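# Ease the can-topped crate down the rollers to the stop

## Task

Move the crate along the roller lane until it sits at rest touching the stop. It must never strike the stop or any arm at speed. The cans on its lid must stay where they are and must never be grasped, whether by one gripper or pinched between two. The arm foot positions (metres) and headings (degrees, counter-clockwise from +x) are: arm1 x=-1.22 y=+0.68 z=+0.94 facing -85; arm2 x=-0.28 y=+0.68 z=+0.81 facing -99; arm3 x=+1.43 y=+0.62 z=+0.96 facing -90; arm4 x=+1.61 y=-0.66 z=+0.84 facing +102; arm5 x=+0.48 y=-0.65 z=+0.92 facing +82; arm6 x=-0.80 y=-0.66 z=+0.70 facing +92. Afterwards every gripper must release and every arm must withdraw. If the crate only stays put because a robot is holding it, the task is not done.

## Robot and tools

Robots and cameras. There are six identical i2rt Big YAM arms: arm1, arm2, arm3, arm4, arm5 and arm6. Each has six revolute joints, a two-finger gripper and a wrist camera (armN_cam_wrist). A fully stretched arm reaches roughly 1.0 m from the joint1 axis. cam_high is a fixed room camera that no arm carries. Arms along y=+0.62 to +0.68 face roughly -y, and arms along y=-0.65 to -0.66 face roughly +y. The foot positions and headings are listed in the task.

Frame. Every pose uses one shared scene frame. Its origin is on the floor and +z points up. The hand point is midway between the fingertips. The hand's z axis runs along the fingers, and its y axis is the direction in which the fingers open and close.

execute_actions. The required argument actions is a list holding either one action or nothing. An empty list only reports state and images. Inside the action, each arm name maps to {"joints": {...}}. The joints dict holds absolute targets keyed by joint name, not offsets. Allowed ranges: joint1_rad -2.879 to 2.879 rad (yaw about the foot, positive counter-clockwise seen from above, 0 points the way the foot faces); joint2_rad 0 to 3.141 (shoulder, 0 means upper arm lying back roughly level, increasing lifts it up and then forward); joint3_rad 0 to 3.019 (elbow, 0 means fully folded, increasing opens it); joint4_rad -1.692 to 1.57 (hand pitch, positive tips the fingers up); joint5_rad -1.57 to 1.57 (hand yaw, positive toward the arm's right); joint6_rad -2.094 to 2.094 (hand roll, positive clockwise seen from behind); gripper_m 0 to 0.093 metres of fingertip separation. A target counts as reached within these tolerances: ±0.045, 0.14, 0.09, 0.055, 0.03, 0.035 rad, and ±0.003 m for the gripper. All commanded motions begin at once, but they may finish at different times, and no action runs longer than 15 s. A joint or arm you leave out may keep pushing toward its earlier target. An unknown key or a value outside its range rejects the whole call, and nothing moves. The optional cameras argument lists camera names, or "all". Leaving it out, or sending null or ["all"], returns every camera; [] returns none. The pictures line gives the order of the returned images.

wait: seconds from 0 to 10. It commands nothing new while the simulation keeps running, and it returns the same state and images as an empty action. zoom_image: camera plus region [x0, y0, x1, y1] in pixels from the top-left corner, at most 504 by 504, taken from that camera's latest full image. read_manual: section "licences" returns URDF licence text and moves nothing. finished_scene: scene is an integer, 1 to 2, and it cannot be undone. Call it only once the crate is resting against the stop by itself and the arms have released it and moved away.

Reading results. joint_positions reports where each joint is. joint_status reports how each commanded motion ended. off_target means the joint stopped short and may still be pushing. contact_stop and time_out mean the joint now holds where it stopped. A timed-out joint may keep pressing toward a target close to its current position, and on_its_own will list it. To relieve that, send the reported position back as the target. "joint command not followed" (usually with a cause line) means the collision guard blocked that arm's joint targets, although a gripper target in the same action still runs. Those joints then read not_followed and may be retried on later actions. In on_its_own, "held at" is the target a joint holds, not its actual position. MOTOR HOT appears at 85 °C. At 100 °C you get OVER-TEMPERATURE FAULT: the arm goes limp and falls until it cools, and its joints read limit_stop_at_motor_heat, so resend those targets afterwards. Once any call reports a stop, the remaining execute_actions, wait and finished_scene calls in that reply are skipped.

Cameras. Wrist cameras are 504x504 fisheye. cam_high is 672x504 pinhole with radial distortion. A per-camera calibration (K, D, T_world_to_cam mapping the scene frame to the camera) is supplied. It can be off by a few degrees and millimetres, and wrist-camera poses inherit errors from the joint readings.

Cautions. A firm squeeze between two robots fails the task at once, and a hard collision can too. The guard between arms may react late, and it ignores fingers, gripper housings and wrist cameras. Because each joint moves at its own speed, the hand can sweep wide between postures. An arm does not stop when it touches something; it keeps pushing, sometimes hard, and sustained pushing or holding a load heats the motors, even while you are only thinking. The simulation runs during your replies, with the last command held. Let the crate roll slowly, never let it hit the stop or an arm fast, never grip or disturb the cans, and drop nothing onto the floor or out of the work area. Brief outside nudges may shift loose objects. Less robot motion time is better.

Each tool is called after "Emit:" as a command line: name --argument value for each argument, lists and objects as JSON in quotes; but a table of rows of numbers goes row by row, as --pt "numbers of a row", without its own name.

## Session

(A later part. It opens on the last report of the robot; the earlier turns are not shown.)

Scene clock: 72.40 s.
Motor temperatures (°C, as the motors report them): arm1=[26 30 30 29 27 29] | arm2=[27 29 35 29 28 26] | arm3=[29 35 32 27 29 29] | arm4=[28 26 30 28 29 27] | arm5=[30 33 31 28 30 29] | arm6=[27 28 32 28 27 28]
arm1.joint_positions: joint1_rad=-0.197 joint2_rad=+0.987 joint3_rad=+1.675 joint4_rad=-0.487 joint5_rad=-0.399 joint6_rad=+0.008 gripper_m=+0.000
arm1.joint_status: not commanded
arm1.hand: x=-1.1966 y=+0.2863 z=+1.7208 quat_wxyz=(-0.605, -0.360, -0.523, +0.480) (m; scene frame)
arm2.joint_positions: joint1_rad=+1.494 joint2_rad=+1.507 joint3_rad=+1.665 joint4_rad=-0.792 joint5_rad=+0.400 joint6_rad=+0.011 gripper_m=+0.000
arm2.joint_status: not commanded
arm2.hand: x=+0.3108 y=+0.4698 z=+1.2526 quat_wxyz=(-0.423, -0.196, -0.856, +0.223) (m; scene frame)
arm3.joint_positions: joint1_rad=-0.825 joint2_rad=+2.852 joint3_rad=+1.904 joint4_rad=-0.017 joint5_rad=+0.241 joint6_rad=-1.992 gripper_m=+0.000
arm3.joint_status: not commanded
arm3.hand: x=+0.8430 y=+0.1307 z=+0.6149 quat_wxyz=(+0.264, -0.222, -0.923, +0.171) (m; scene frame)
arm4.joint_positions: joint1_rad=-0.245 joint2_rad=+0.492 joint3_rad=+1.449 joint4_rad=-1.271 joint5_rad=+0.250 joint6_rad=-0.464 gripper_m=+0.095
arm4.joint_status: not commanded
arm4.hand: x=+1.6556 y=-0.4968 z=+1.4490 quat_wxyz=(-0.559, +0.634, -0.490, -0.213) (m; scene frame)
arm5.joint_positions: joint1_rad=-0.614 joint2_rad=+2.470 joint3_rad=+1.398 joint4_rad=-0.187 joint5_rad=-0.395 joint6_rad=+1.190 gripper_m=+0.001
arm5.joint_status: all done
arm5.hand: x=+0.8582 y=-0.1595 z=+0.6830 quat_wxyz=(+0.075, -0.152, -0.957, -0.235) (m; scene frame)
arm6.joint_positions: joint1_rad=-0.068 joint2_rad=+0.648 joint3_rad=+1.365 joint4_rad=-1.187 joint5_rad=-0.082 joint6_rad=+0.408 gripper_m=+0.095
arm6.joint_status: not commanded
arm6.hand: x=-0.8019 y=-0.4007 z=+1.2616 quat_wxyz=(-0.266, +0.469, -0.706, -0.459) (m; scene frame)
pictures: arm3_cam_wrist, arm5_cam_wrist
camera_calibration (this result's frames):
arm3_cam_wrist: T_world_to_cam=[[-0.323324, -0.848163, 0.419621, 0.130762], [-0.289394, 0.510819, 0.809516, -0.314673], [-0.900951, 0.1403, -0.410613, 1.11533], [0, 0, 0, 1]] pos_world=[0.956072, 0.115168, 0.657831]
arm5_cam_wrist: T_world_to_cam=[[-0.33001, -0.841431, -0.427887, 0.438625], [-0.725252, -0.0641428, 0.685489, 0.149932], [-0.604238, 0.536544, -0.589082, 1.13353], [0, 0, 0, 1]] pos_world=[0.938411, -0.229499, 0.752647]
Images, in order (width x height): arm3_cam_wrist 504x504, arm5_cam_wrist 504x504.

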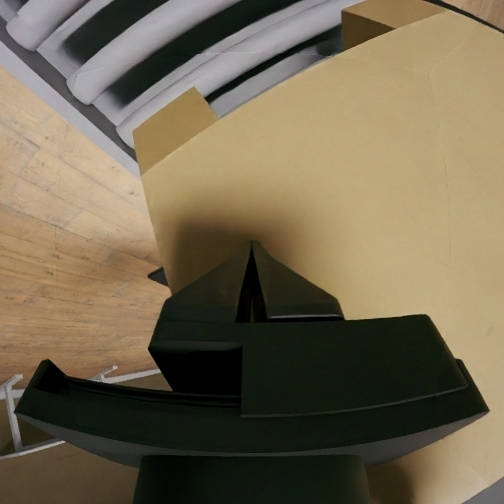

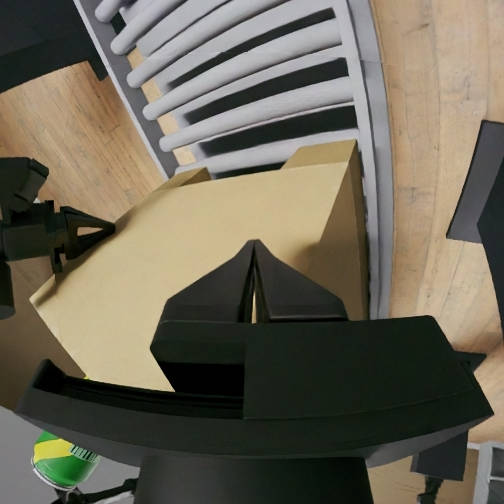

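Emit:
execute_actions --actions '[{"arm5":{"joints":{"joint1_rad":-1.2}},"arm3":{"joints":{"joint1_rad":-0.77}}}]' --cameras '[]'

Emit:
execute_actions --actions '[{"arm3":{"joints":{"joint1_rad":-0.67}}}]' --cameras '[]'

Emit:
execute_actions --actions '[{"arm3":{"joints":{"joint1_rad":-0.58,"joint5_rad":0.35}}}]' --cameras '[]'

Emit:
execute_actions --actions '[{"arm3":{"joints":{"joint1_rad":-0.49,"joint6_rad":-1.8}}}]' --cameras '[]'

Emit:
execute_actions --actions '[{"arm3":{"joints":{"joint1_rad":-0.41}}}]' --cameras '[]'

Emit:
execute_actions --actions '[{"arm3":{"joints":{"joint1_rad":-0.33,"joint6_rad":-1.6}}}]' --cameras '[]'

Emit:
execute_actions --actions '[{"arm3":{"joints":{"joint1_rad":-0.27}}}]' --cameras '[]'

Emit:
execute_actions --actions '[{"arm3":{"joints":{"joint1_rad":-0.21}}}]' --cameras '["arm3_cam_wrist","cam_high"]'

Scene clock: 74.60 s.
Motor temperatures (°C, as the motors report them): arm1=[26 30 30 29 27 29] | arm2=[27 29 35 29 28 26] | arm3=[29 35 32 27 29 29] | arm4=[28 26 30 28 29 27] | arm5=[30 33 31 28 30 29] | arm6=[27 28 32 28 27 28]
arm1.joint_positions: joint1_rad=-0.197 joint2_rad=+0.987 joint3_rad=+1.675 joint4_rad=-0.487 joint5_rad=-0.399 joint6_rad=+0.008 gripper_m=+0.000
arm1.joint_status: not commanded
arm1.hand: x=-1.1966 y=+0.2863 z=+1.7208 quat_wxyz=(-0.605, -0.360, -0.523, +0.480) (m; scene frame)
arm2.joint_positions: joint1_rad=+1.494 joint2_rad=+1.507 joint3_rad=+1.665 joint4_rad=-0.792 joint5_rad=+0.400 joint6_rad=+0.011 gripper_m=+0.000
arm2.joint_status: not commanded
arm2.hand: x=+0.3108 y=+0.4698 z=+1.2526 quat_wxyz=(-0.423, -0.196, -0.856, +0.223) (m; scene frame)
arm3.joint_positions: joint1_rad=-0.704 joint2_rad=+2.867 joint3_rad=+1.886 joint4_rad=-0.033 joint5_rad=+0.222 joint6_rad=-1.992 gripper_m=+0.000
arm3.joint_status: joint1_rad off_target (ended at -0.704, target -0.770)
arm3.hand: x=+0.9217 y=+0.0765 z=+0.5945 quat_wxyz=(+0.233, -0.162, -0.943, +0.171) (m; scene frame)
arm4.joint_positions: joint1_rad=-0.245 joint2_rad=+0.492 joint3_rad=+1.449 joint4_rad=-1.271 joint5_rad=+0.250 joint6_rad=-0.464 gripper_m=+0.095
arm4.joint_status: not commanded
arm4.hand: x=+1.6556 y=-0.4968 z=+1.4490 quat_wxyz=(-0.559, +0.634, -0.490, -0.213) (m; scene frame)
arm5.joint_positions: joint1_rad=-1.194 joint2_rad=+2.470 joint3_rad=+1.398 joint4_rad=-0.187 joint5_rad=-0.399 joint6_rad=+1.190 gripper_m=+0.001
arm5.joint_status: all done
arm5.hand: x=+1.0647 y=-0.4453 z=+0.6850 quat_wxyz=(+0.007, -0.419, -0.873, -0.251) (m; scene frame)
arm6.joint_positions: joint1_rad=-0.068 joint2_rad=+0.648 joint3_rad=+1.365 joint4_rad=-1.187 joint5_rad=-0.082 joint6_rad=+0.408 gripper_m=+0.095
arm6.joint_status: not commanded
arm6.hand: x=-0.8019 y=-0.4007 z=+1.2616 quat_wxyz=(-0.266, +0.469, -0.706, -0.459) (m; scene frame)
pictures: none
No camera images: the call's "cameras" was empty. Leave "cameras" out to get every camera's image.

Scene clock: 75.97 s.
Motor temperatures (°C, as the motors report them): arm1=[26 30 30 29 27 29] | arm2=[27 29 35 29 28 26] | arm3=[29 35 32 27 29 29] | arm4=[28 27 30 28 29 27] | arm5=[30 33 31 28 30 29] | arm6=[27 28 32 28 27 28]
arm1.joint_positions: joint1_rad=-0.197 joint2_rad=+0.987 joint3_rad=+1.675 joint4_rad=-0.487 joint5_rad=-0.399 joint6_rad=+0.008 gripper_m=+0.000
arm1.joint_status: not commanded
arm1.hand: x=-1.1966 y=+0.2863 z=+1.7208 quat_wxyz=(-0.605, -0.360, -0.523, +0.480) (m; scene frame)
arm2.joint_positions: joint1_rad=+1.494 joint2_rad=+1.507 joint3_rad=+1.665 joint4_rad=-0.792 joint5_rad=+0.400 joint6_rad=+0.011 gripper_m=+0.000
arm2.joint_status: not commanded
arm2.hand: x=+0.3108 y=+0.4698 z=+1.2526 quat_wxyz=(-0.423, -0.196, -0.856, +0.223) (m; scene frame)
arm3.joint_positions: joint1_rad=-0.614 joint2_rad=+2.870 joint3_rad=+1.890 joint4_rad=-0.030 joint5_rad=+0.225 joint6_rad=-1.992 gripper_m=+0.000
arm3.joint_status: joint1_rad off_target (ended at -0.614, target -0.670)
arm3.hand: x=+0.9719 y=+0.0315 z=+0.5948 quat_wxyz=(+0.227, -0.119, -0.949, +0.184) (m; scene frame)
arm4.joint_positions: joint1_rad=-0.245 joint2_rad=+0.492 joint3_rad=+1.449 joint4_rad=-1.271 joint5_rad=+0.250 joint6_rad=-0.464 gripper_m=+0.095
arm4.joint_status: not commanded
arm4.hand: x=+1.6556 y=-0.4968 z=+1.4490 quat_wxyz=(-0.559, +0.634, -0.490, -0.213) (m; scene frame)
arm5.joint_positions: joint1_rad=-1.194 joint2_rad=+2.470 joint3_rad=+1.398 joint4_rad=-0.187 joint5_rad=-0.399 joint6_rad=+1.190 gripper_m=+0.001
arm5.joint_status: not commanded
arm5.hand: x=+1.0647 y=-0.4453 z=+0.6850 quat_wxyz=(+0.007, -0.419, -0.873, -0.251) (m; scene frame)
arm6.joint_positions: joint1_rad=-0.068 joint2_rad=+0.648 joint3_rad=+1.365 joint4_rad=-1.187 joint5_rad=-0.082 joint6_rad=+0.408 gripper_m=+0.095
arm6.joint_status: not commanded
arm6.hand: x=-0.8019 y=-0.4007 z=+1.2616 quat_wxyz=(-0.266, +0.469, -0.706, -0.459) (m; scene frame)
pictures: none
No camera images: the call's "cameras" was empty. Leave "cameras" out to get every camera's image.

Scene clock: 77.30 s.
Motor temperatures (°C, as the motors report them): arm1=[26 30 30 29 27 29] | arm2=[27 29 35 29 28 26] | arm3=[29 35 32 27 29 29] | arm4=[28 27 30 28 29 27] | arm5=[30 34 31 28 30 29] | arm6=[27 28 32 28 27 28]
arm1.joint_positions: joint1_rad=-0.197 joint2_rad=+0.987 joint3_rad=+1.675 joint4_rad=-0.487 joint5_rad=-0.399 joint6_rad=+0.008 gripper_m=+0.000
arm1.joint_status: not commanded
arm1.hand: x=-1.1966 y=+0.2863 z=+1.7208 quat_wxyz=(-0.605, -0.360, -0.523, +0.480) (m; scene frame)
arm2.joint_positions: joint1_rad=+1.494 joint2_rad=+1.507 joint3_rad=+1.665 joint4_rad=-0.792 joint5_rad=+0.400 joint6_rad=+0.011 gripper_m=+0.000
arm2.joint_status: not commanded
arm2.hand: x=+0.3108 y=+0.4698 z=+1.2526 quat_wxyz=(-0.423, -0.196, -0.856, +0.223) (m; scene frame)
arm3.joint_positions: joint1_rad=-0.527 joint2_rad=+2.871 joint3_rad=+1.892 joint4_rad=-0.027 joint5_rad=+0.326 joint6_rad=-1.993 gripper_m=+0.000
arm3.joint_status: joint1_rad off_target (ended at -0.527, target -0.580); the others done
arm3.hand: x=+1.0114 y=+0.0039 z=+0.5986 quat_wxyz=(+0.261, -0.092, -0.946, +0.171) (m; scene frame)
arm4.joint_positions: joint1_rad=-0.245 joint2_rad=+0.492 joint3_rad=+1.449 joint4_rad=-1.271 joint5_rad=+0.250 joint6_rad=-0.464 gripper_m=+0.095
arm4.joint_status: not commanded
arm4.hand: x=+1.6556 y=-0.4968 z=+1.4490 quat_wxyz=(-0.559, +0.634, -0.490, -0.213) (m; scene frame)
arm5.joint_positions: joint1_rad=-1.194 joint2_rad=+2.470 joint3_rad=+1.398 joint4_rad=-0.187 joint5_rad=-0.399 joint6_rad=+1.190 gripper_m=+0.001
arm5.joint_status: not commanded
arm5.hand: x=+1.0647 y=-0.4453 z=+0.6850 quat_wxyz=(+0.007, -0.419, -0.873, -0.251) (m; scene frame)
arm6.joint_positions: joint1_rad=-0.068 joint2_rad=+0.648 joint3_rad=+1.365 joint4_rad=-1.187 joint5_rad=-0.082 joint6_rad=+0.408 gripper_m=+0.095
arm6.joint_status: not commanded
arm6.hand: x=-0.8019 y=-0.4007 z=+1.2616 quat_wxyz=(-0.266, +0.469, -0.706, -0.459) (m; scene frame)
pictures: none
No camera images: the call's "cameras" was empty. Leave "cameras" out to get every camera's image.

Scene clock: 78.77 s.
Motor temperatures (°C, as the motors report them): arm1=[26 30 30 29 27 29] | arm2=[27 29 35 29 28 26] | arm3=[29 35 32 27 29 29] | arm4=[28 27 30 28 29 27] | arm5=[30 34 31 28 30 29] | arm6=[27 28 32 28 27 28]
arm1.joint_positions: joint1_rad=-0.197 joint2_rad=+0.987 joint3_rad=+1.675 joint4_rad=-0.487 joint5_rad=-0.399 joint6_rad=+0.008 gripper_m=+0.000
arm1.joint_status: not commanded
arm1.hand: x=-1.1966 y=+0.2863 z=+1.7208 quat_wxyz=(-0.605, -0.360, -0.523, +0.480) (m; scene frame)
arm2.joint_positions: joint1_rad=+1.494 joint2_rad=+1.507 joint3_rad=+1.665 joint4_rad=-0.792 joint5_rad=+0.400 joint6_rad=+0.011 gripper_m=+0.000
arm2.joint_status: not commanded
arm2.hand: x=+0.3108 y=+0.4698 z=+1.2526 quat_wxyz=(-0.423, -0.196, -0.856, +0.223) (m; scene frame)
arm3.joint_positions: joint1_rad=-0.415 joint2_rad=+2.871 joint3_rad=+1.894 joint4_rad=-0.026 joint5_rad=+0.317 joint6_rad=-1.808 gripper_m=+0.000
arm3.joint_status: joint1_rad off_target (ended at -0.415, target -0.490); the others done
arm3.hand: x=+1.0833 y=-0.0411 z=+0.5994 quat_wxyz=(+0.229, -0.125, -0.942, +0.211) (m; scene frame)
arm4.joint_positions: joint1_rad=-0.245 joint2_rad=+0.492 joint3_rad=+1.449 joint4_rad=-1.271 joint5_rad=+0.250 joint6_rad=-0.464 gripper_m=+0.095
arm4.joint_status: not commanded
arm4.hand: x=+1.6556 y=-0.4968 z=+1.4490 quat_wxyz=(-0.559, +0.634, -0.490, -0.213) (m; scene frame)
arm5.joint_positions: joint1_rad=-1.194 joint2_rad=+2.470 joint3_rad=+1.398 joint4_rad=-0.187 joint5_rad=-0.399 joint6_rad=+1.190 gripper_m=+0.001
arm5.joint_status: not commanded
arm5.hand: x=+1.0647 y=-0.4453 z=+0.6850 quat_wxyz=(+0.007, -0.419, -0.873, -0.251) (m; scene frame)
arm6.joint_positions: joint1_rad=-0.068 joint2_rad=+0.648 joint3_rad=+1.365 joint4_rad=-1.187 joint5_rad=-0.082 joint6_rad=+0.408 gripper_m=+0.095
arm6.joint_status: not commanded
arm6.hand: x=-0.8019 y=-0.4007 z=+1.2616 quat_wxyz=(-0.266, +0.469, -0.706, -0.459) (m; scene frame)
pictures: none
No camera images: the call's "cameras" was empty. Leave "cameras" out to get every camera's image.

Scene clock: 80.23 s.
Motor temperatures (°C, as the motors report them): arm1=[26 30 30 29 27 29] | arm2=[27 29 35 29 28 26] | arm3=[29 36 32 27 29 29] | arm4=[28 27 30 28 29 27] | arm5=[30 34 31 28 30 29] | arm6=[27 28 32 28 27 28]
arm1.joint_positions: joint1_rad=-0.197 joint2_rad=+0.987 joint3_rad=+1.675 joint4_rad=-0.487 joint5_rad=-0.399 joint6_rad=+0.008 gripper_m=+0.000
arm1.joint_status: not commanded
arm1.hand: x=-1.1966 y=+0.2863 z=+1.7208 quat_wxyz=(-0.605, -0.360, -0.523, +0.480) (m; scene frame)
arm2.joint_positions: joint1_rad=+1.494 joint2_rad=+1.507 joint3_rad=+1.665 joint4_rad=-0.792 joint5_rad=+0.400 joint6_rad=+0.011 gripper_m=+0.000
arm2.joint_status: not commanded
arm2.hand: x=+0.3108 y=+0.4698 z=+1.2526 quat_wxyz=(-0.423, -0.196, -0.856, +0.223) (m; scene frame)
arm3.joint_positions: joint1_rad=-0.347 joint2_rad=+2.871 joint3_rad=+1.894 joint4_rad=-0.022 joint5_rad=+0.320 joint6_rad=-1.808 gripper_m=+0.000
arm3.joint_status: joint1_rad off_target (ended at -0.347, target -0.410)
arm3.hand: x=+1.1287 y=-0.0636 z=+0.6001 quat_wxyz=(+0.224, -0.094, -0.945, +0.220) (m; scene frame)
arm4.joint_positions: joint1_rad=-0.245 joint2_rad=+0.492 joint3_rad=+1.449 joint4_rad=-1.271 joint5_rad=+0.250 joint6_rad=-0.464 gripper_m=+0.095
arm4.joint_status: not commanded
arm4.hand: x=+1.6556 y=-0.4968 z=+1.4490 quat_wxyz=(-0.559, +0.634, -0.490, -0.213) (m; scene frame)
arm5.joint_positions: joint1_rad=-1.194 joint2_rad=+2.470 joint3_rad=+1.398 joint4_rad=-0.187 joint5_rad=-0.399 joint6_rad=+1.190 gripper_m=+0.001
arm5.joint_status: not commanded
arm5.hand: x=+1.0647 y=-0.4453 z=+0.6850 quat_wxyz=(+0.007, -0.419, -0.873, -0.251) (m; scene frame)
arm6.joint_positions: joint1_rad=-0.068 joint2_rad=+0.648 joint3_rad=+1.365 joint4_rad=-1.187 joint5_rad=-0.082 joint6_rad=+0.408 gripper_m=+0.095
arm6.joint_status: not commanded
arm6.hand: x=-0.8019 y=-0.4007 z=+1.2616 quat_wxyz=(-0.266, +0.469, -0.706, -0.459) (m; scene frame)
pictures: none
No camera images: the call's "cameras" was empty. Leave "cameras" out to get every camera's image.

Scene clock: 81.73 s.
Motor temperatures (°C, as the motors report them): arm1=[26 29 30 29 27 29] | arm2=[27 29 36 29 28 26] | arm3=[29 36 32 27 29 29] | arm4=[28 27 30 28 29 27] | arm5=[30 34 31 28 29 29] | arm6=[27 28 32 28 27 28]
arm1.joint_positions: joint1_rad=-0.197 joint2_rad=+0.987 joint3_rad=+1.675 joint4_rad=-0.487 joint5_rad=-0.399 joint6_rad=+0.008 gripper_m=+0.000
arm1.joint_status: not commanded
arm1.hand: x=-1.1966 y=+0.2863 z=+1.7208 quat_wxyz=(-0.605, -0.360, -0.523, +0.480) (m; scene frame)
arm2.joint_positions: joint1_rad=+1.494 joint2_rad=+1.507 joint3_rad=+1.665 joint4_rad=-0.792 joint5_rad=+0.400 joint6_rad=+0.011 gripper_m=+0.000
arm2.joint_status: not commanded
arm2.hand: x=+0.3108 y=+0.4698 z=+1.2526 quat_wxyz=(-0.423, -0.196, -0.856, +0.223) (m; scene frame)
arm3.joint_positions: joint1_rad=-0.254 joint2_rad=+2.871 joint3_rad=+1.894 joint4_rad=-0.018 joint5_rad=+0.331 joint6_rad=-1.610 gripper_m=+0.000
arm3.joint_status: joint1_rad off_target (ended at -0.254, target -0.330); the others done
arm3.hand: x=+1.1919 y=-0.0887 z=+0.6014 quat_wxyz=(+0.194, -0.145, -0.937, +0.252) (m; scene frame)
arm4.joint_positions: joint1_rad=-0.245 joint2_rad=+0.492 joint3_rad=+1.449 joint4_rad=-1.271 joint5_rad=+0.250 joint6_rad=-0.464 gripper_m=+0.095
arm4.joint_status: not commanded
arm4.hand: x=+1.6556 y=-0.4968 z=+1.4490 quat_wxyz=(-0.559, +0.634, -0.490, -0.213) (m; scene frame)
arm5.joint_positions: joint1_rad=-1.194 joint2_rad=+2.470 joint3_rad=+1.398 joint4_rad=-0.187 joint5_rad=-0.399 joint6_rad=+1.190 gripper_m=+0.001
arm5.joint_status: not commanded
arm5.hand: x=+1.0647 y=-0.4453 z=+0.6850 quat_wxyz=(+0.007, -0.419, -0.873, -0.251) (m; scene frame)
arm6.joint_positions: joint1_rad=-0.068 joint2_rad=+0.648 joint3_rad=+1.365 joint4_rad=-1.187 joint5_rad=-0.082 joint6_rad=+0.408 gripper_m=+0.095
arm6.joint_status: not commanded
arm6.hand: x=-0.8019 y=-0.4007 z=+1.2616 quat_wxyz=(-0.266, +0.469, -0.706, -0.459) (m; scene frame)
pictures: none
No camera images: the call's "cameras" was empty. Leave "cameras" out to get every camera's image.

Scene clock: 83.13 s.
Motor temperatures (°C, as the motors report them): arm1=[26 29 31 29 27 29] | arm2=[27 29 36 29 28 26] | arm3=[29 36 32 27 29 29] | arm4=[28 27 30 28 29 27] | arm5=[30 34 31 28 29 29] | arm6=[27 28 32 28 27 28]
arm1.joint_positions: joint1_rad=-0.197 joint2_rad=+0.987 joint3_rad=+1.675 joint4_rad=-0.487 joint5_rad=-0.399 joint6_rad=+0.008 gripper_m=+0.000
arm1.joint_status: not commanded
arm1.hand: x=-1.1966 y=+0.2863 z=+1.7208 quat_wxyz=(-0.605, -0.360, -0.523, +0.480) (m; scene frame)
arm2.joint_positions: joint1_rad=+1.494 joint2_rad=+1.507 joint3_rad=+1.665 joint4_rad=-0.792 joint5_rad=+0.400 joint6_rad=+0.011 gripper_m=+0.000
arm2.joint_status: not commanded
arm2.hand: x=+0.3108 y=+0.4698 z=+1.2526 quat_wxyz=(-0.423, -0.196, -0.856, +0.223) (m; scene frame)
arm3.joint_positions: joint1_rad=-0.213 joint2_rad=+2.871 joint3_rad=+1.894 joint4_rad=-0.018 joint5_rad=+0.336 joint6_rad=-1.609 gripper_m=+0.000
arm3.joint_status: joint1_rad off_target (ended at -0.213, target -0.270)
arm3.hand: x=+1.2204 y=-0.0975 z=+0.6017 quat_wxyz=(+0.191, -0.127, -0.939, +0.255) (m; scene frame)
arm4.joint_positions: joint1_rad=-0.245 joint2_rad=+0.492 joint3_rad=+1.449 joint4_rad=-1.271 joint5_rad=+0.250 joint6_rad=-0.464 gripper_m=+0.095
arm4.joint_status: not commanded
arm4.hand: x=+1.6556 y=-0.4968 z=+1.4490 quat_wxyz=(-0.559, +0.634, -0.490, -0.213) (m; scene frame)
arm5.joint_positions: joint1_rad=-1.194 joint2_rad=+2.470 joint3_rad=+1.398 joint4_rad=-0.187 joint5_rad=-0.399 joint6_rad=+1.190 gripper_m=+0.001
arm5.joint_status: not commanded
arm5.hand: x=+1.0647 y=-0.4453 z=+0.6850 quat_wxyz=(+0.007, -0.419, -0.873, -0.251) (m; scene frame)
arm6.joint_positions: joint1_rad=-0.068 joint2_rad=+0.648 joint3_rad=+1.365 joint4_rad=-1.187 joint5_rad=-0.082 joint6_rad=+0.408 gripper_m=+0.095
arm6.joint_status: not commanded
arm6.hand: x=-0.8019 y=-0.4007 z=+1.2616 quat_wxyz=(-0.266, +0.469, -0.706, -0.459) (m; scene frame)
pictures: none
No camera images: the call's "cameras" was empty. Leave "cameras" out to get every camera's image.

Scene clock: 84.63 s.
Motor temperatures (°C, as the motors report them): arm1=[26 29 31 29 27 29] | arm2=[27 29 36 29 28 26] | arm3=[29 36 32 27 29 29] | arm4=[28 27 30 28 29 27] | arm5=[30 34 31 28 29 29] | arm6=[27 28 32 28 27 28]
arm1.joint_positions: joint1_rad=-0.197 joint2_rad=+0.987 joint3_rad=+1.675 joint4_rad=-0.487 joint5_rad=-0.399 joint6_rad=+0.008 gripper_m=+0.000
arm1.joint_status: not commanded
arm1.hand: x=-1.1966 y=+0.2863 z=+1.7208 quat_wxyz=(-0.605, -0.360, -0.523, +0.480) (m; scene frame)
arm2.joint_positions: joint1_rad=+1.494 joint2_rad=+1.507 joint3_rad=+1.665 joint4_rad=-0.792 joint5_rad=+0.400 joint6_rad=+0.011 gripper_m=+0.000
arm2.joint_status: not commanded
arm2.hand: x=+0.3108 y=+0.4698 z=+1.2526 quat_wxyz=(-0.423, -0.196, -0.856, +0.223) (m; scene frame)
arm3.joint_positions: joint1_rad=-0.135 joint2_rad=+2.871 joint3_rad=+1.894 joint4_rad=-0.018 joint5_rad=+0.330 joint6_rad=-1.609 gripper_m=+0.000
arm3.joint_status: joint1_rad off_target (ended at -0.135, target -0.210)
arm3.hand: x=+1.2781 y=-0.1119 z=+0.6017 quat_wxyz=(+0.178, -0.090, -0.944, +0.263) (m; scene frame)
arm4.joint_positions: joint1_rad=-0.245 joint2_rad=+0.492 joint3_rad=+1.449 joint4_rad=-1.271 joint5_rad=+0.250 joint6_rad=-0.464 gripper_m=+0.095
arm4.joint_status: not commanded
arm4.hand: x=+1.6556 y=-0.4968 z=+1.4490 quat_wxyz=(-0.559, +0.634, -0.490, -0.213) (m; scene frame)
arm5.joint_positions: joint1_rad=-1.194 joint2_rad=+2.470 joint3_rad=+1.398 joint4_rad=-0.187 joint5_rad=-0.399 joint6_rad=+1.190 gripper_m=+0.001
arm5.joint_status: not commanded
arm5.hand: x=+1.0647 y=-0.4453 z=+0.6850 quat_wxyz=(+0.007, -0.419, -0.873, -0.251) (m; scene frame)
arm6.joint_positions: joint1_rad=-0.068 joint2_rad=+0.648 joint3_rad=+1.365 joint4_rad=-1.187 joint5_rad=-0.082 joint6_rad=+0.408 gripper_m=+0.095
arm6.joint_status: not commanded
arm6.hand: x=-0.8019 y=-0.4007 z=+1.2616 quat_wxyz=(-0.266, +0.469, -0.706, -0.459) (m; scene frame)
pictures: arm3_cam_wrist, cam_high
camera_calibration (this result's frames):
arm3_cam_wrist: T_world_to_cam=[[-0.0758736, -0.852974, 0.51641, -0.303826], [-0.520265, 0.475682, 0.709261, 0.29734], [-0.850628, -0.214856, -0.479864, 1.47357], [0, 0, 0, 1]] pos_world=[1.3851, -0.0839896, 0.653119]
Images, in order (width x height): arm3_cam_wrist 504x504, cam_high 672x504.

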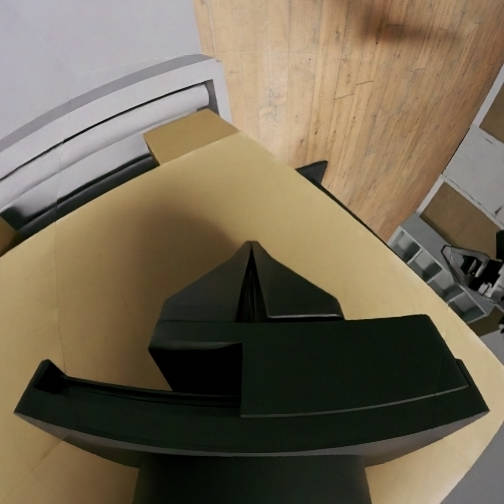

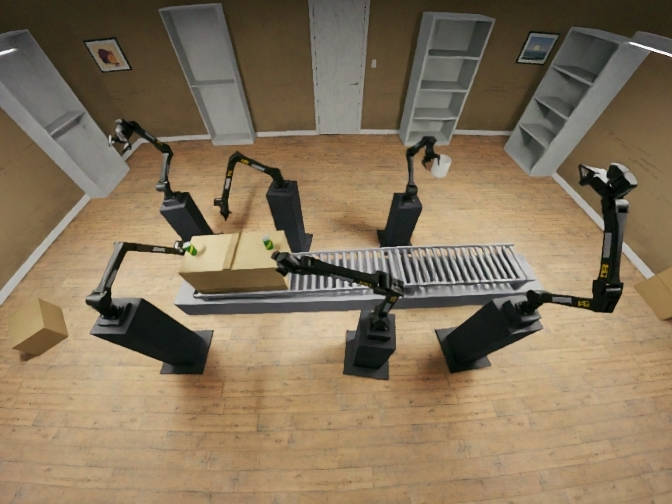

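Emit:
execute_actions --actions '[{"arm3":{"joints":{"joint1_rad":-0.16}}}]' --cameras '[]'

Emit:
execute_actions --actions '[{"arm3":{"joints":{"joint1_rad":-0.12}}}]' --cameras '[]'

Emit:
execute_actions --actions '[{"arm3":{"joints":{"joint1_rad":-0.08}}}]' --cameras '[]'

Emit:
execute_actions --actions '[{"arm3":{"joints":{"joint1_rad":-0.03}}}]' --cameras '[]'

Emit:
execute_actions --actions '[{"arm3":{"joints":{"joint1_rad":0.9}}}]' --cameras '["cam_high"]'

Emit:
finished_scene --scene 1

Scene clock: 86.37 s.
Motor temperatures (°C, as the motors report them): arm1=[26 29 31 29 27 29] | arm2=[27 29 36 29 28 26] | arm3=[29 36 32 27 29 29] | arm4=[28 27 30 28 29 27] | arm5=[30 34 31 28 29 29] | arm6=[27 28 32 28 27 28]
arm1.joint_positions: joint1_rad=-0.197 joint2_rad=+0.987 joint3_rad=+1.675 joint4_rad=-0.487 joint5_rad=-0.399 joint6_rad=+0.008 gripper_m=+0.000
arm1.joint_status: not commanded
arm1.hand: x=-1.1966 y=+0.2863 z=+1.7208 quat_wxyz=(-0.605, -0.360, -0.523, +0.480) (m; scene frame)
arm2.joint_positions: joint1_rad=+1.494 joint2_rad=+1.507 joint3_rad=+1.665 joint4_rad=-0.792 joint5_rad=+0.400 joint6_rad=+0.011 gripper_m=+0.000
arm2.joint_status: not commanded
arm2.hand: x=+0.3108 y=+0.4698 z=+1.2526 quat_wxyz=(-0.423, -0.196, -0.856, +0.223) (m; scene frame)
arm3.joint_positions: joint1_rad=-0.103 joint2_rad=+2.871 joint3_rad=+1.894 joint4_rad=-0.018 joint5_rad=+0.333 joint6_rad=-1.609 gripper_m=+0.000
arm3.joint_status: joint1_rad off_target (ended at -0.103, target -0.160)
arm3.hand: x=+1.3012 y=-0.1163 z=+0.6019 quat_wxyz=(+0.175, -0.075, -0.945, +0.266) (m; scene frame)
arm4.joint_positions: joint1_rad=-0.245 joint2_rad=+0.492 joint3_rad=+1.449 joint4_rad=-1.271 joint5_rad=+0.250 joint6_rad=-0.464 gripper_m=+0.095
arm4.joint_status: not commanded
arm4.hand: x=+1.6556 y=-0.4968 z=+1.4490 quat_wxyz=(-0.559, +0.634, -0.490, -0.213) (m; scene frame)
arm5.joint_positions: joint1_rad=-1.194 joint2_rad=+2.470 joint3_rad=+1.398 joint4_rad=-0.187 joint5_rad=-0.399 joint6_rad=+1.190 gripper_m=+0.001
arm5.joint_status: not commanded
arm5.hand: x=+1.0647 y=-0.4453 z=+0.6850 quat_wxyz=(+0.007, -0.419, -0.873, -0.251) (m; scene frame)
arm6.joint_positions: joint1_rad=-0.068 joint2_rad=+0.648 joint3_rad=+1.365 joint4_rad=-1.187 joint5_rad=-0.082 joint6_rad=+0.408 gripper_m=+0.095
arm6.joint_status: not commanded
arm6.hand: x=-0.8019 y=-0.4007 z=+1.2616 quat_wxyz=(-0.266, +0.469, -0.706, -0.459) (m; scene frame)
pictures: none
No camera images: the call's "cameras" was empty. Leave "cameras" out to get every camera's image.

Scene clock: 87.57 s.
Motor temperatures (°C, as the motors report them): arm1=[26 29 31 29 27 29] | arm2=[27 29 36 29 28 26] | arm3=[29 36 32 27 29 29] | arm4=[28 27 30 28 29 27] | arm5=[30 34 31 28 29 29] | arm6=[27 28 32 28 27 28]
arm1.joint_positions: joint1_rad=-0.197 joint2_rad=+0.987 joint3_rad=+1.675 joint4_rad=-0.487 joint5_rad=-0.399 joint6_rad=+0.008 gripper_m=+0.000
arm1.joint_status: not commanded
arm1.hand: x=-1.1966 y=+0.2863 z=+1.7208 quat_wxyz=(-0.605, -0.360, -0.523, +0.480) (m; scene frame)
arm2.joint_positions: joint1_rad=+1.494 joint2_rad=+1.507 joint3_rad=+1.665 joint4_rad=-0.792 joint5_rad=+0.400 joint6_rad=+0.011 gripper_m=+0.000
arm2.joint_status: not commanded
arm2.hand: x=+0.3108 y=+0.4698 z=+1.2526 quat_wxyz=(-0.423, -0.196, -0.856, +0.223) (m; scene frame)
arm3.joint_positions: joint1_rad=-0.069 joint2_rad=+2.871 joint3_rad=+1.894 joint4_rad=-0.017 joint5_rad=+0.336 joint6_rad=-1.609 gripper_m=+0.000
arm3.joint_status: joint1_rad off_target (ended at -0.069, target -0.120)
arm3.hand: x=+1.3259 y=-0.1203 z=+0.6022 quat_wxyz=(+0.172, -0.059, -0.946, +0.269) (m; scene frame)
arm4.joint_positions: joint1_rad=-0.245 joint2_rad=+0.492 joint3_rad=+1.449 joint4_rad=-1.271 joint5_rad=+0.250 joint6_rad=-0.464 gripper_m=+0.095
arm4.joint_status: not commanded
arm4.hand: x=+1.6556 y=-0.4968 z=+1.4490 quat_wxyz=(-0.559, +0.634, -0.490, -0.213) (m; scene frame)
arm5.joint_positions: joint1_rad=-1.194 joint2_rad=+2.470 joint3_rad=+1.398 joint4_rad=-0.187 joint5_rad=-0.399 joint6_rad=+1.190 gripper_m=+0.001
arm5.joint_status: not commanded
arm5.hand: x=+1.0647 y=-0.4453 z=+0.6850 quat_wxyz=(+0.007, -0.419, -0.873, -0.251) (m; scene frame)
arm6.joint_positions: joint1_rad=-0.068 joint2_rad=+0.648 joint3_rad=+1.365 joint4_rad=-1.187 joint5_rad=-0.082 joint6_rad=+0.408 gripper_m=+0.095
arm6.joint_status: not commanded
arm6.hand: x=-0.8019 y=-0.4007 z=+1.2616 quat_wxyz=(-0.266, +0.469, -0.706, -0.459) (m; scene frame)
pictures: none
No camera images: the call's "cameras" was empty. Leave "cameras" out to get every camera's image.

Scene clock: 88.10 s.
Motor temperatures (°C, as the motors report them): arm1=[26 29 31 29 27 29] | arm2=[27 29 36 29 28 26] | arm3=[29 36 32 27 29 29] | arm4=[28 27 30 28 29 27] | arm5=[30 34 31 28 29 29] | arm6=[27 28 32 28 27 28]
arm1.joint_positions: joint1_rad=-0.197 joint2_rad=+0.987 joint3_rad=+1.675 joint4_rad=-0.487 joint5_rad=-0.399 joint6_rad=+0.008 gripper_m=+0.000
arm1.joint_status: not commanded
arm1.hand: x=-1.1966 y=+0.2863 z=+1.7208 quat_wxyz=(-0.605, -0.360, -0.523, +0.480) (m; scene frame)
arm2.joint_positions: joint1_rad=+1.494 joint2_rad=+1.507 joint3_rad=+1.665 joint4_rad=-0.792 joint5_rad=+0.400 joint6_rad=+0.011 gripper_m=+0.000
arm2.joint_status: not commanded
arm2.hand: x=+0.3108 y=+0.4698 z=+1.2526 quat_wxyz=(-0.423, -0.196, -0.856, +0.223) (m; scene frame)
arm3.joint_positions: joint1_rad=-0.067 joint2_rad=+2.871 joint3_rad=+1.894 joint4_rad=-0.017 joint5_rad=+0.338 joint6_rad=-1.609 gripper_m=+0.000
arm3.joint_status: all done
arm3.hand: x=+1.3273 y=-0.1204 z=+0.6024 quat_wxyz=(+0.172, -0.059, -0.946, +0.269) (m; scene frame)
arm4.joint_positions: joint1_rad=-0.245 joint2_rad=+0.492 joint3_rad=+1.449 joint4_rad=-1.271 joint5_rad=+0.250 joint6_rad=-0.464 gripper_m=+0.095
arm4.joint_status: not commanded
arm4.hand: x=+1.6556 y=-0.4968 z=+1.4490 quat_wxyz=(-0.559, +0.634, -0.490, -0.213) (m; scene frame)
arm5.joint_positions: joint1_rad=-1.194 joint2_rad=+2.470 joint3_rad=+1.398 joint4_rad=-0.187 joint5_rad=-0.399 joint6_rad=+1.190 gripper_m=+0.001
arm5.joint_status: not commanded
arm5.hand: x=+1.0647 y=-0.4453 z=+0.6850 quat_wxyz=(+0.007, -0.419, -0.873, -0.251) (m; scene frame)
arm6.joint_positions: joint1_rad=-0.068 joint2_rad=+0.648 joint3_rad=+1.365 joint4_rad=-1.187 joint5_rad=-0.082 joint6_rad=+0.408 gripper_m=+0.095
arm6.joint_status: not commanded
arm6.hand: x=-0.8019 y=-0.4007 z=+1.2616 quat_wxyz=(-0.266, +0.469, -0.706, -0.459) (m; scene frame)
pictures: none
No camera images: the call's "cameras" was empty. Leave "cameras" out to get every camera's image.

Scene clock: 88.90 s.
Motor temperatures (°C, as the motors report them): arm1=[26 29 31 29 27 29] | arm2=[27 29 36 29 28 26] | arm3=[29 36 32 27 29 29] | arm4=[28 27 30 28 29 27] | arm5=[30 34 31 28 29 29] | arm6=[27 28 32 28 27 28]
arm1.joint_positions: joint1_rad=-0.197 joint2_rad=+0.987 joint3_rad=+1.675 joint4_rad=-0.487 joint5_rad=-0.399 joint6_rad=+0.008 gripper_m=+0.000
arm1.joint_status: not commanded
arm1.hand: x=-1.1966 y=+0.2863 z=+1.7208 quat_wxyz=(-0.605, -0.360, -0.523, +0.480) (m; scene frame)
arm2.joint_positions: joint1_rad=+1.494 joint2_rad=+1.507 joint3_rad=+1.665 joint4_rad=-0.792 joint5_rad=+0.400 joint6_rad=+0.011 gripper_m=+0.000
arm2.joint_status: not commanded
arm2.hand: x=+0.3108 y=+0.4698 z=+1.2526 quat_wxyz=(-0.423, -0.196, -0.856, +0.223) (m; scene frame)
arm3.joint_positions: joint1_rad=-0.028 joint2_rad=+2.871 joint3_rad=+1.898 joint4_rad=-0.013 joint5_rad=+0.347 joint6_rad=-1.609 gripper_m=+0.000
arm3.joint_status: all done
arm3.hand: x=+1.3545 y=-0.1263 z=+0.6047 quat_wxyz=(+0.171, -0.042, -0.945, +0.276) (m; scene frame)
arm4.joint_positions: joint1_rad=-0.245 joint2_rad=+0.492 joint3_rad=+1.449 joint4_rad=-1.271 joint5_rad=+0.250 joint6_rad=-0.464 gripper_m=+0.095
arm4.joint_status: not commanded
arm4.hand: x=+1.6556 y=-0.4968 z=+1.4490 quat_wxyz=(-0.559, +0.634, -0.490, -0.213) (m; scene frame)
arm5.joint_positions: joint1_rad=-1.194 joint2_rad=+2.470 joint3_rad=+1.398 joint4_rad=-0.187 joint5_rad=-0.399 joint6_rad=+1.190 gripper_m=+0.001
arm5.joint_status: not commanded
arm5.hand: x=+1.0647 y=-0.4453 z=+0.6850 quat_wxyz=(+0.007, -0.419, -0.873, -0.251) (m; scene frame)
arm6.joint_positions: joint1_rad=-0.068 joint2_rad=+0.648 joint3_rad=+1.365 joint4_rad=-1.187 joint5_rad=-0.082 joint6_rad=+0.408 gripper_m=+0.095
arm6.joint_status: not commanded
arm6.hand: x=-0.8019 y=-0.4007 z=+1.2616 quat_wxyz=(-0.266, +0.469, -0.706, -0.459) (m; scene frame)
pictures: none
No camera images: the call's "cameras" was empty. Leave "cameras" out to get every camera's image.

Scene clock: 91.00 s.
Motor temperatures (°C, as the motors report them): arm1=[26 29 31 29 27 29] | arm2=[27 29 36 29 28 26] | arm3=[29 36 32 27 29 29] | arm4=[28 27 30 28 29 27] | arm5=[30 34 31 28 29 29] | arm6=[27 28 32 28 27 28]
arm1.joint_positions: joint1_rad=-0.197 joint2_rad=+0.987 joint3_rad=+1.675 joint4_rad=-0.487 joint5_rad=-0.399 joint6_rad=+0.008 gripper_m=+0.000
arm1.joint_status: not commanded
arm1.hand: x=-1.1966 y=+0.2863 z=+1.7208 quat_wxyz=(-0.605, -0.360, -0.523, +0.480) (m; scene frame)
arm2.joint_positions: joint1_rad=+1.494 joint2_rad=+1.507 joint3_rad=+1.665 joint4_rad=-0.792 joint5_rad=+0.400 joint6_rad=+0.011 gripper_m=+0.000
arm2.joint_status: not commanded
arm2.hand: x=+0.3108 y=+0.4698 z=+1.2526 quat_wxyz=(-0.423, -0.196, -0.856, +0.223) (m; scene frame)
arm3.joint_positions: joint1_rad=+0.896 joint2_rad=+2.848 joint3_rad=+1.923 joint4_rad=-0.005 joint5_rad=+0.348 joint6_rad=-1.607 gripper_m=+0.000
arm3.joint_status: all done
arm3.hand: x=+2.0009 y=+0.0954 z=+0.6369 quat_wxyz=(+0.015, +0.373, -0.859, +0.349) (m; scene frame)
arm4.joint_positions: joint1_rad=-0.245 joint2_rad=+0.492 joint3_rad=+1.449 joint4_rad=-1.271 joint5_rad=+0.250 joint6_rad=-0.464 gripper_m=+0.095
arm4.joint_status: not commanded
arm4.hand: x=+1.6556 y=-0.4968 z=+1.4490 quat_wxyz=(-0.559, +0.634, -0.490, -0.213) (m; scene frame)
arm5.joint_positions: joint1_rad=-1.194 joint2_rad=+2.470 joint3_rad=+1.398 joint4_rad=-0.187 joint5_rad=-0.399 joint6_rad=+1.190 gripper_m=+0.001
arm5.joint_status: not commanded
arm5.hand: x=+1.0647 y=-0.4453 z=+0.6850 quat_wxyz=(+0.007, -0.419, -0.873, -0.251) (m; scene frame)
arm6.joint_positions: joint1_rad=-0.068 joint2_rad=+0.648 joint3_rad=+1.365 joint4_rad=-1.187 joint5_rad=-0.082 joint6_rad=+0.408 gripper_m=+0.095
arm6.joint_status: not commanded
arm6.hand: x=-0.8019 y=-0.4007 z=+1.2616 quat_wxyz=(-0.266, +0.469, -0.706, -0.459) (m; scene frame)
pictures: cam_high
Images, in order (width x height): cam_high 672x504.

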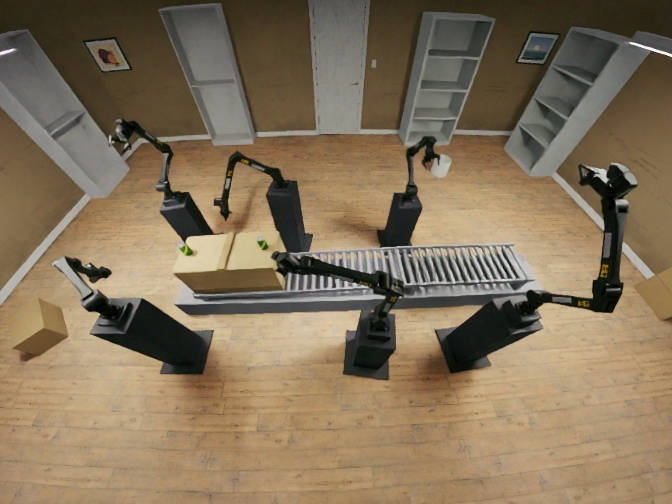

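The scene is finished: the task was done.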